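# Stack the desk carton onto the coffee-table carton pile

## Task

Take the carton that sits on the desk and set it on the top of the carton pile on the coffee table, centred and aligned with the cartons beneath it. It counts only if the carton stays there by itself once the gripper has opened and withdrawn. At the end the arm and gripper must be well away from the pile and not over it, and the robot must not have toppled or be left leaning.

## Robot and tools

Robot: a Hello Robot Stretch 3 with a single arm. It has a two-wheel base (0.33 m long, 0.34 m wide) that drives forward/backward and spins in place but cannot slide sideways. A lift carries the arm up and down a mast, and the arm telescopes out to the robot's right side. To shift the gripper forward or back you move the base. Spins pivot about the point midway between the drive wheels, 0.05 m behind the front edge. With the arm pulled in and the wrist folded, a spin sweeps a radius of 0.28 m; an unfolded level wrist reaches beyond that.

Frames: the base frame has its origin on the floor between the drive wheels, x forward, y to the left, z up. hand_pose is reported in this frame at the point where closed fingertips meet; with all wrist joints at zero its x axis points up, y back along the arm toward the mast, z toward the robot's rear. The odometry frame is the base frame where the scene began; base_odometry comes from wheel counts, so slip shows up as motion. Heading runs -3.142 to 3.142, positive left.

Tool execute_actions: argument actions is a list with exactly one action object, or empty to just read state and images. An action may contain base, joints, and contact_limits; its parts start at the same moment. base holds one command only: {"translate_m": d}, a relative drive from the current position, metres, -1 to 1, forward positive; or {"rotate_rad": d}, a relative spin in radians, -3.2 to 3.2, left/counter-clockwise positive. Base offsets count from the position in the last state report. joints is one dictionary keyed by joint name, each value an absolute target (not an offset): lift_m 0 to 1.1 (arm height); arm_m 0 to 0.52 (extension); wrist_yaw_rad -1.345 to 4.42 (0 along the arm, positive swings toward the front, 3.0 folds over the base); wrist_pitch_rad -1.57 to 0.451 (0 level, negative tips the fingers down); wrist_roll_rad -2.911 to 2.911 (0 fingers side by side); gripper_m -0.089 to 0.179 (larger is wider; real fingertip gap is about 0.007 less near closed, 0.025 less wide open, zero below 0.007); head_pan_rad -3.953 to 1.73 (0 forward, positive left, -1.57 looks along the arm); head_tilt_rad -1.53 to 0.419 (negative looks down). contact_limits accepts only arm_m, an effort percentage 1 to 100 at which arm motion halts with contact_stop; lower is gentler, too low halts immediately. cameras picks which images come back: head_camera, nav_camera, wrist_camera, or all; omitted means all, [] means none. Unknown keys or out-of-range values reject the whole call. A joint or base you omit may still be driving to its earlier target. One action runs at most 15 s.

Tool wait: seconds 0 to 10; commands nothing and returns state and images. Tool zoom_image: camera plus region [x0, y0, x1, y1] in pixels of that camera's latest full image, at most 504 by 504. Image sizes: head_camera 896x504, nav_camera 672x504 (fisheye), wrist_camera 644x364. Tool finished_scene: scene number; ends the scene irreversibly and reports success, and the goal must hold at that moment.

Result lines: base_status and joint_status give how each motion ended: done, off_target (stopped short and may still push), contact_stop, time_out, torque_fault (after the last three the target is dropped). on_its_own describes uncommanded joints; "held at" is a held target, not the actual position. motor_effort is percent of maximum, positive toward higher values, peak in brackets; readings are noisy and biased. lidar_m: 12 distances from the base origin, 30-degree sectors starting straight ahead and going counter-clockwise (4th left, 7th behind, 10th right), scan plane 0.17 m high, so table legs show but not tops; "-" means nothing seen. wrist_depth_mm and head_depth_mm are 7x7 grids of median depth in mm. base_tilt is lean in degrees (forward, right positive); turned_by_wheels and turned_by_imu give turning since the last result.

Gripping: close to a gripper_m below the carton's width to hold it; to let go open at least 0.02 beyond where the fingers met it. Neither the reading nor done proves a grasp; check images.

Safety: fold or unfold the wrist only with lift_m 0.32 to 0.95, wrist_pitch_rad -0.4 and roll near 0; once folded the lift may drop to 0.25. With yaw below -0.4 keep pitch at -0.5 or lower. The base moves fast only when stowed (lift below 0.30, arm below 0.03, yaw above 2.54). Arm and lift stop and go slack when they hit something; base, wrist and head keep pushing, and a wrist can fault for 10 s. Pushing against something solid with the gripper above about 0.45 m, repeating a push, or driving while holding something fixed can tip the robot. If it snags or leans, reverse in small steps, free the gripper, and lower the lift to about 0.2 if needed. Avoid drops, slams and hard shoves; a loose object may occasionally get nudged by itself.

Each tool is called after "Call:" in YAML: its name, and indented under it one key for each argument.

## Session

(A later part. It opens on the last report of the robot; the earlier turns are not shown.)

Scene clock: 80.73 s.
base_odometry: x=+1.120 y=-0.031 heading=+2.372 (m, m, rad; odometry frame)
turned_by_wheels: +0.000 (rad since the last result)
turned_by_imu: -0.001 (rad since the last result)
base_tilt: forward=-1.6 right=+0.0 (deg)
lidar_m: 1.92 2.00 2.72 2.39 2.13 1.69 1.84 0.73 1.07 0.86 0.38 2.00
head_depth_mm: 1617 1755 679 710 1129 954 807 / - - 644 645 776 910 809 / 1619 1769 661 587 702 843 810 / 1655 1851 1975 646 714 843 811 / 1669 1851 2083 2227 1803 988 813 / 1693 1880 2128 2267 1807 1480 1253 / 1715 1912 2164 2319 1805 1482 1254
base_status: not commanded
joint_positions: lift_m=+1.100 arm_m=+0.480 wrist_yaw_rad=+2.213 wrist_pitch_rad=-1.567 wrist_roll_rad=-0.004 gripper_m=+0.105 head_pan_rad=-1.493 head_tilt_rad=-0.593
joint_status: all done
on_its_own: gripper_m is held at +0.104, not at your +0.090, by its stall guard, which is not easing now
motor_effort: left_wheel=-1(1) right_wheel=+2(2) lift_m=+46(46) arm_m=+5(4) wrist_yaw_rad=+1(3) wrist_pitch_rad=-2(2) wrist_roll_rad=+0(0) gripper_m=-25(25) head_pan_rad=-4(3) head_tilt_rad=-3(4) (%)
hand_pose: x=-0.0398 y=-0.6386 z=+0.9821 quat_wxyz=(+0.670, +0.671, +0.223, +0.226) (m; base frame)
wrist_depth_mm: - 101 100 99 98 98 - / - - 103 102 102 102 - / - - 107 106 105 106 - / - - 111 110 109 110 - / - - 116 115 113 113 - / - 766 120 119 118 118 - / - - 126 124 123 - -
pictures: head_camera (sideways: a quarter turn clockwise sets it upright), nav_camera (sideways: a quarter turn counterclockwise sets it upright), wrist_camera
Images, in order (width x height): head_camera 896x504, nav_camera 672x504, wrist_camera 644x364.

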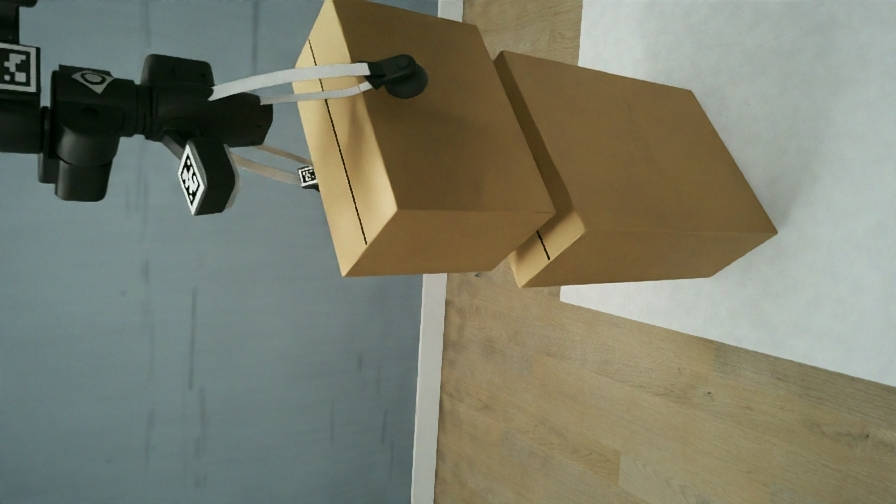

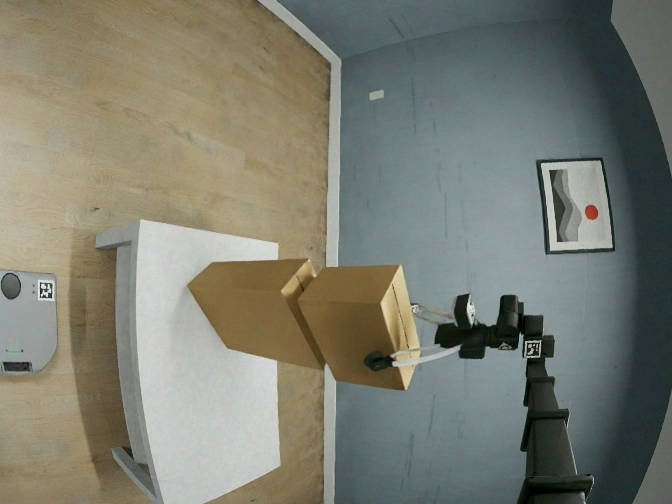

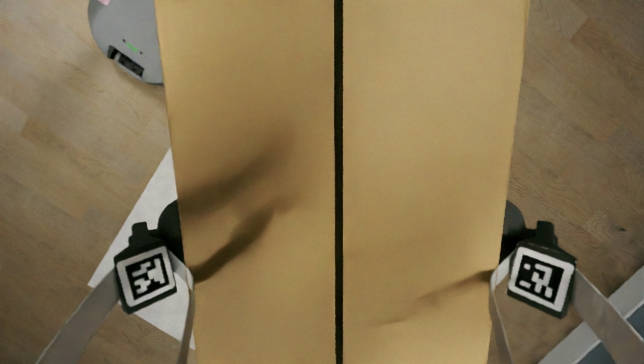

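Call:
execute_actions:
  actions:
    - {"base":{"translate_m":0.018},"joints":{"arm_m":0.472,"lift_m":1.085}}
  cameras: ["head_camera"]

Call:
zoom_image:
  camera: "head_camera"
  region: [420, 0, 720, 310]

Scene clock: 82.53 s.
base_odometry: x=+1.107 y=-0.019 heading=+2.372 (m, m, rad; odometry frame)
turned_by_wheels: +0.000 (rad since the last result)
turned_by_imu: +0.000 (rad since the last result)
base_tilt: forward=-1.6 right=+0.0 (deg)
lidar_m: 1.91 1.98 2.69 2.39 2.14 1.70 1.86 0.75 1.08 0.86 0.38 1.98
head_depth_mm: 1647 1763 1862 702 1097 955 809 / - - 661 633 755 902 811 / 1612 1771 1927 578 678 818 810 / 1644 1842 2001 632 738 884 812 / 1674 1865 2078 2231 1806 1037 813 / 1693 1892 2102 2287 1802 1479 1245 / 1712 1894 2139 2310 1820 1484 1248
base_status: done
joint_positions: lift_m=+1.085 arm_m=+0.472 wrist_yaw_rad=+2.213 wrist_pitch_rad=-1.567 wrist_roll_rad=-0.004 gripper_m=+0.105 head_pan_rad=-1.493 head_tilt_rad=-0.593
joint_status: all done
on_its_own: gripper_m is held at +0.104, not at your +0.090, by its stall guard, which is not easing now
motor_effort: left_wheel=-1(0) right_wheel=+1(5) lift_m=+31(41) arm_m=-6(7) wrist_yaw_rad=+2(2) wrist_pitch_rad=-2(2) wrist_roll_rad=+0(0) gripper_m=-25(25) head_pan_rad=-3(3) head_tilt_rad=-3(3) (%)
hand_pose: x=-0.0398 y=-0.6314 z=+0.9676 quat_wxyz=(+0.670, +0.671, +0.223, +0.226) (m; base frame)
wrist_depth_mm: - 100 100 99 98 98 - / - - 103 102 101 101 - / - - 107 106 105 106 - / - - 111 110 109 110 - / - - 115 114 113 113 - / - 749 120 119 118 118 - / - - 125 124 123 - -
pictures: head_camera (sideways: a quarter turn clockwise sets it upright)
Images, in order (width x height): head_camera 896x504.

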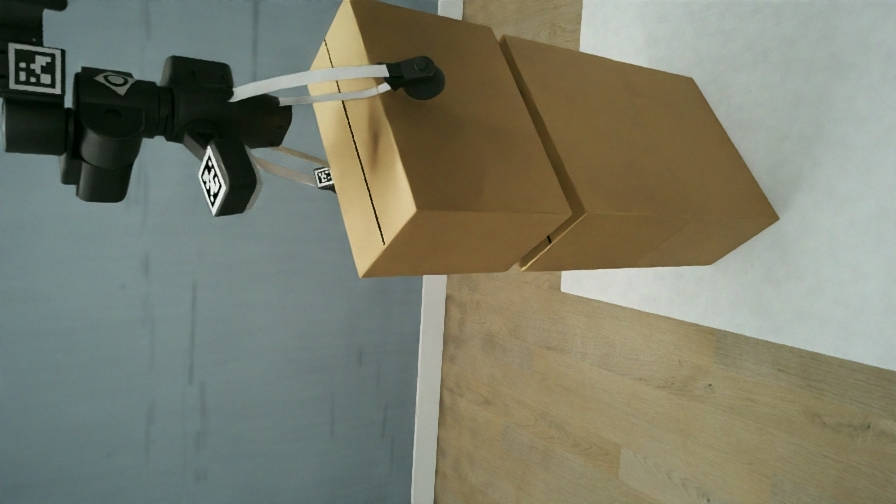

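Region (420, 0, 720, 310) of head_camera's 896x504 image, scaled by 1.626, with more detail than that image has; it fills the left 488 columns of this view, and the rest is white.

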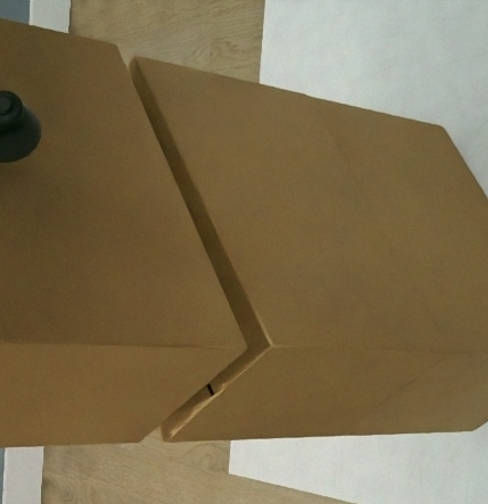

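Call:
execute_actions:
  actions:
    - {"joints":{"wrist_yaw_rad":2.24,"lift_m":1.07}}
  cameras: ["head_camera"]

Call:
zoom_image:
  camera: "head_camera"
  region: [420, 0, 720, 310]

Scene clock: 84.40 s.
base_odometry: x=+1.107 y=-0.019 heading=+2.372 (m, m, rad; odometry frame)
turned_by_wheels: +0.000 (rad since the last result)
turned_by_imu: +0.000 (rad since the last result)
base_tilt: forward=-1.7 right=+0.3 (deg)
lidar_m: 1.90 1.98 2.69 2.39 2.14 1.70 1.85 0.75 1.08 0.86 0.38 1.98
head_depth_mm: 1643 1772 1883 704 1102 956 810 / - - 694 630 751 903 811 / 1610 1798 1954 589 677 817 812 / 1646 1839 2015 632 739 882 812 / 1675 1849 2086 2218 1801 1041 811 / 1697 1896 2114 2280 1801 1478 1248 / 1712 1914 2144 2300 1815 1483 1253
base_status: not commanded
joint_positions: lift_m=+1.070 arm_m=+0.472 wrist_yaw_rad=+2.237 wrist_pitch_rad=-1.567 wrist_roll_rad=-0.004 gripper_m=+0.105 head_pan_rad=-1.493 head_tilt_rad=-0.593
joint_status: all done
on_its_own: gripper_m is held at +0.104, not at your +0.090, by its stall guard, which is not easing now
motor_effort: left_wheel=-1(1) right_wheel=+1(1) lift_m=+30(30) arm_m=-6(6) wrist_yaw_rad=+2(0) wrist_pitch_rad=-2(2) wrist_roll_rad=+0(0) gripper_m=-25(25) head_pan_rad=-3(3) head_tilt_rad=-3(4) (%)
hand_pose: x=-0.0394 y=-0.6318 z=+0.9526 quat_wxyz=(+0.668, +0.668, +0.231, +0.234) (m; base frame)
wrist_depth_mm: - 101 100 99 98 98 970 / - - 103 102 101 101 - / - - 107 106 105 105 - / - - 111 110 109 110 - / - 708 115 114 113 113 - / - 725 120 119 118 118 - / - - 126 124 123 - -
pictures: head_camera (sideways: a quarter turn clockwise sets it upright)
Images, in order (width x height): head_camera 896x504.

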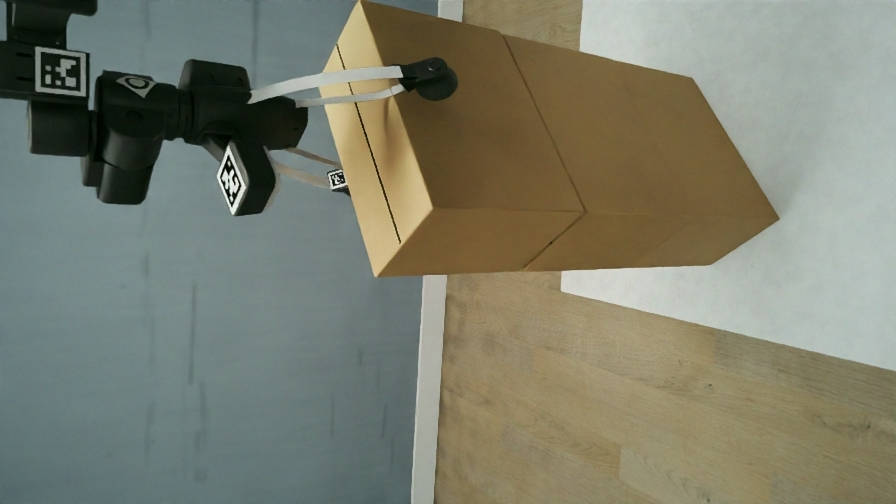

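Region (420, 0, 720, 310) of head_camera's 896x504 image, scaled by 1.626, with more detail than that image has; it fills the left 488 columns of this view, and the rest is white.

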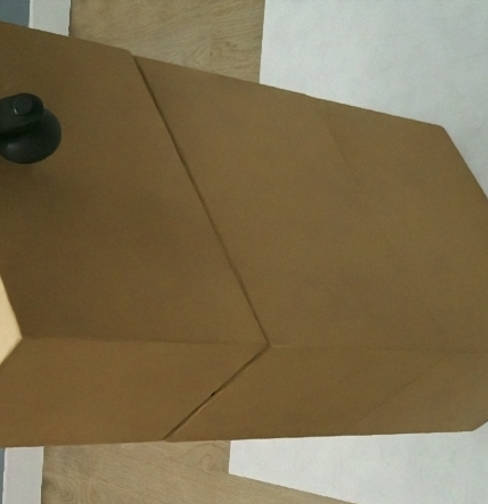

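Very well aligned. Set down and release.

Call:
execute_actions:
  actions:
    - {"joints":{"lift_m":1.062}}
  cameras: []

Call:
execute_actions:
  actions:
    - {"joints":{"gripper_m":0.179}}
  cameras: ["head_camera"]

Scene clock: 85.90 s.
base_odometry: x=+1.107 y=-0.019 heading=+2.372 (m, m, rad; odometry frame)
turned_by_wheels: +0.000 (rad since the last result)
turned_by_imu: +0.000 (rad since the last result)
base_tilt: forward=-1.6 right=+0.0 (deg)
lidar_m: 1.90 1.98 2.69 2.39 2.14 1.71 1.86 0.75 1.08 0.86 0.38 1.97
head_depth_mm: 1632 1759 1906 701 1095 955 809 / 1580 - 706 629 756 901 810 / 1621 1807 1974 588 678 817 809 / 1663 1838 2029 633 737 884 811 / 1676 1857 2062 2235 1806 1039 813 / 1691 1888 2125 2278 1805 1472 1250 / 1715 1910 2134 2310 1814 1484 1255
base_status: not commanded
joint_positions: lift_m=+1.063 arm_m=+0.472 wrist_yaw_rad=+2.237 wrist_pitch_rad=-1.569 wrist_roll_rad=-0.004 gripper_m=+0.105 head_pan_rad=-1.493 head_tilt_rad=-0.593
joint_status: lift_m contact_stop (moved -0.007 of -0.008)
on_its_own: gripper_m is held at +0.104, not at your +0.090, by its stall guard, which is still easing; lift_m is slack since a contact_stop, until your next command for it
motor_effort: left_wheel=-1(1) right_wheel=+1(1) lift_m=+37(38) arm_m=-5(6) wrist_yaw_rad=+1(2) wrist_pitch_rad=-1(2) wrist_roll_rad=+0(0) gripper_m=-25(25) head_pan_rad=-4(3) head_tilt_rad=-3(3) (%)
hand_pose: x=-0.0398 y=-0.6321 z=+0.9456 quat_wxyz=(+0.668, +0.668, +0.232, +0.233) (m; base frame)
wrist_depth_mm: - 100 99 98 98 97 966 / - - 103 102 101 101 - / - - 107 105 105 105 - / - - 111 110 109 110 - / - 706 115 114 113 113 - / - 721 120 119 118 118 - / - - 125 124 123 - -
pictures: none
No camera images: the call's "cameras" was empty. Leave "cameras" out to get every camera's image.

not run: a stop came earlier in this reply.

Call:
execute_actions:
  actions:
    - {"joints":{"gripper_m":0.179}}
  cameras: []

Call:
execute_actions:
  actions:
    - {"joints":{"lift_m":1.1}}
  cameras: []

Call:
execute_actions:
  actions:
    - {"joints":{"wrist_pitch_rad":-0.3}}
  cameras: ["head_camera"]

Scene clock: 88.20 s.
base_odometry: x=+1.107 y=-0.019 heading=+2.372 (m, m, rad; odometry frame)
turned_by_wheels: +0.000 (rad since the last result)
turned_by_imu: -0.001 (rad since the last result)
base_tilt: forward=-1.6 right=+0.0 (deg)
lidar_m: 1.91 1.98 2.69 2.39 2.14 1.71 1.86 0.75 1.08 0.86 0.38 1.98
head_depth_mm: 1646 1763 1910 714 1094 954 809 / - - 710 630 754 903 808 / 1622 1810 1974 588 677 818 810 / 1656 1835 2026 631 738 884 812 / 1671 1863 2093 2244 1813 1039 810 / 1690 1871 2114 2275 1802 1479 1252 / 1724 1901 2153 2313 1809 1482 1251
base_status: not commanded
joint_positions: lift_m=+1.063 arm_m=+0.472 wrist_yaw_rad=+2.237 wrist_pitch_rad=-1.568 wrist_roll_rad=-0.004 gripper_m=+0.179 head_pan_rad=-1.493 head_tilt_rad=-0.593
joint_status: all done
on_its_own: lift_m is slack since a contact_stop, until your next command for it
motor_effort: left_wheel=-1(1) right_wheel=+1(1) lift_m=+37(38) arm_m=-5(5) wrist_yaw_rad=+2(3) wrist_pitch_rad=-1(1) wrist_roll_rad=+0(0) gripper_m=+0(100) head_pan_rad=-3(3) head_tilt_rad=-3(3) (%)
hand_pose: x=-0.0397 y=-0.6320 z=+0.9457 quat_wxyz=(+0.668, +0.668, +0.232, +0.233) (m; base frame)
wrist_depth_mm: - 99 99 98 97 97 962 / - - 102 101 100 100 - / - - 106 105 104 104 - / - - 110 109 107 108 - / - 689 114 113 112 111 - / - 727 119 118 116 117 - / - - 125 123 122 - -
pictures: none
No camera images: the call's "cameras" was empty. Leave "cameras" out to get every camera's image.

Scene clock: 89.33 s.
base_odometry: x=+1.107 y=-0.019 heading=+2.372 (m, m, rad; odometry frame)
turned_by_wheels: +0.000 (rad since the last result)
turned_by_imu: +0.000 (rad since the last result)
base_tilt: forward=-1.5 right=+0.1 (deg)
lidar_m: 1.91 1.99 2.69 2.39 2.14 1.71 1.86 0.75 1.08 0.86 0.38 1.98
head_depth_mm: 1619 1771 1908 713 1096 953 809 / - - 709 634 756 900 809 / 1614 1761 1949 587 676 817 811 / 1671 1818 2029 631 738 883 811 / 1681 1844 2076 2232 1803 1041 812 / 1694 1892 2115 2291 1802 1474 1250 / 1709 1897 2151 2311 1812 1481 1251
base_status: not commanded
joint_positions: lift_m=+1.100 arm_m=+0.472 wrist_yaw_rad=+2.237 wrist_pitch_rad=-1.568 wrist_roll_rad=-0.004 gripper_m=+0.179 head_pan_rad=-1.493 head_tilt_rad=-0.593
joint_status: all done
motor_effort: left_wheel=-1(1) right_wheel=+1(1) lift_m=+46(46) arm_m=-5(5) wrist_yaw_rad=+2(2) wrist_pitch_rad=-1(1) wrist_roll_rad=+0(0) gripper_m=+0(1) head_pan_rad=-3(3) head_tilt_rad=-3(3) (%)
hand_pose: x=-0.0397 y=-0.6320 z=+0.9821 quat_wxyz=(+0.668, +0.668, +0.232, +0.233) (m; base frame)
wrist_depth_mm: - - 132 131 130 - - / - - 137 136 135 - - / - - 143 140 139 - - / - - 148 146 145 - - / - 744 155 152 150 - - / - 776 162 158 156 - - / - - 169 165 164 - -
pictures: none
No camera images: the call's "cameras" was empty. Leave "cameras" out to get every camera's image.

Scene clock: 90.83 s.
base_odometry: x=+1.107 y=-0.019 heading=+2.372 (m, m, rad; odometry frame)
turned_by_wheels: +0.000 (rad since the last result)
turned_by_imu: +0.000 (rad since the last result)
base_tilt: forward=-1.5 right=+0.1 (deg)
lidar_m: 1.90 1.98 2.69 2.39 2.15 1.70 1.86 0.75 1.07 0.86 0.38 1.98
head_depth_mm: 1616 1755 1915 700 1095 953 809 / - 1802 1894 629 753 904 809 / 1584 - 1965 589 678 816 811 / 1613 1786 2043 631 739 885 811 / 1677 1843 2132 2228 1797 1042 814 / 1697 1858 2108 2270 1799 1480 1250 / 1721 1904 2137 2314 1816 1476 1252
base_status: not commanded
joint_positions: lift_m=+1.100 arm_m=+0.472 wrist_yaw_rad=+2.237 wrist_pitch_rad=-0.322 wrist_roll_rad=-0.004 gripper_m=+0.179 head_pan_rad=-1.493 head_tilt_rad=-0.593
joint_status: all done
motor_effort: left_wheel=-1(1) right_wheel=+1(1) lift_m=+45(46) arm_m=-5(5) wrist_yaw_rad=+2(2) wrist_pitch_rad=+13(13) wrist_roll_rad=+0(0) gripper_m=+1(0) head_pan_rad=-3(3) head_tilt_rad=-3(3) (%)
hand_pose: x=+0.1638 y=-0.4719 z=+1.1345 quat_wxyz=(+0.408, +0.676, -0.202, +0.580) (m; base frame)
wrist_depth_mm: - - - - - - - / - - - - - - - / - - - - - - - / - - - - - - - / - - - - - - - / - - - - - - - / - - - - - - -
pictures: head_camera (sideways: a quarter turn clockwise sets it upright)
Images, in order (width x height): head_camera 896x504.

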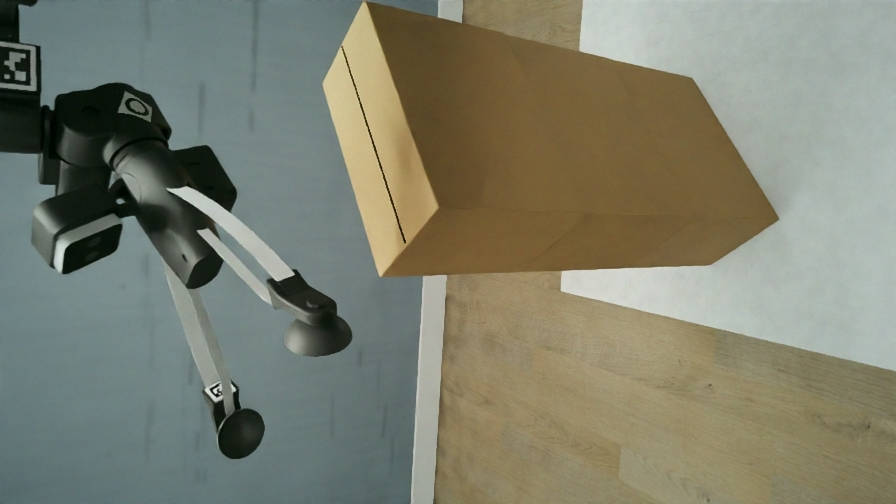

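Call:
execute_actions:
  actions:
    - {"joints":{"arm_m":0.0,"wrist_yaw_rad":1.8},"base":{"translate_m":0.35}}
  cameras: ["nav_camera"]

Call:
finished_scene:
  scene: 2

Scene clock: 96.00 s.
base_odometry: x=+0.856 y=+0.225 heading=+2.372 (m, m, rad; odometry frame)
turned_by_wheels: +0.000 (rad since the last result)
turned_by_imu: +0.000 (rad since the last result)
base_tilt: forward=-1.7 right=+0.1 (deg)
lidar_m: 1.56 1.62 2.19 2.38 2.95 2.03 2.21 1.07 0.39 0.87 1.99 1.61
head_depth_mm: - - - - - 932 808 / 1599 - - - - 1275 1194 / 1631 1784 2074 2212 - - 1218 / 1658 1847 2044 2243 - - 1199 / 1679 1869 2094 2263 - - 1197 / 1695 1888 2120 2333 - - 1197 / 1730 1908 2078 - - - -
base_status: done
joint_positions: lift_m=+1.100 arm_m=+0.001 wrist_yaw_rad=+1.803 wrist_pitch_rad=-0.322 wrist_roll_rad=-0.004 gripper_m=+0.179 head_pan_rad=-1.493 head_tilt_rad=-0.593
joint_status: all done
motor_effort: left_wheel=-1(2) right_wheel=+1(5) lift_m=+46(46) arm_m=-6(7) wrist_yaw_rad=-1(2) wrist_pitch_rad=+13(13) wrist_roll_rad=+0(0) gripper_m=+0(0) head_pan_rad=-3(3) head_tilt_rad=-3(4) (%)
hand_pose: x=+0.2078 y=-0.0919 z=+1.1346 quat_wxyz=(+0.523, +0.617, -0.343, +0.478) (m; base frame)
wrist_depth_mm: - - - - - - - / - - - - - - - / - - - - - - - / - - - - - - - / - - - - - - - / - - - - - - - / - - - - - - -
pictures: nav_camera (sideways: a quarter turn counterclockwise sets it upright)
Images, in order (width x height): nav_camera 672x504.

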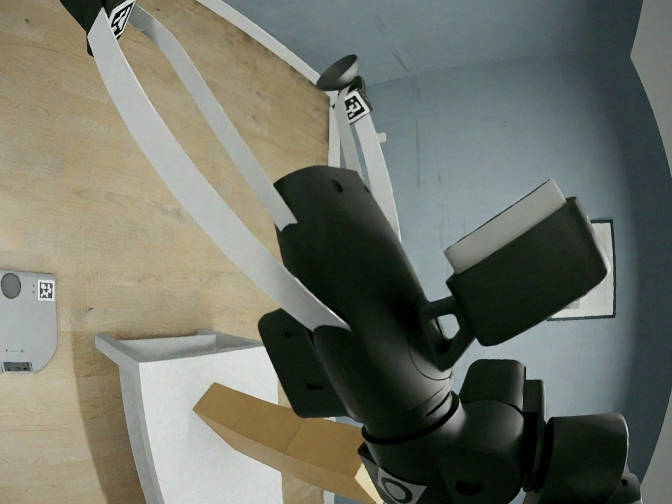

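The scene is finished: the task was done.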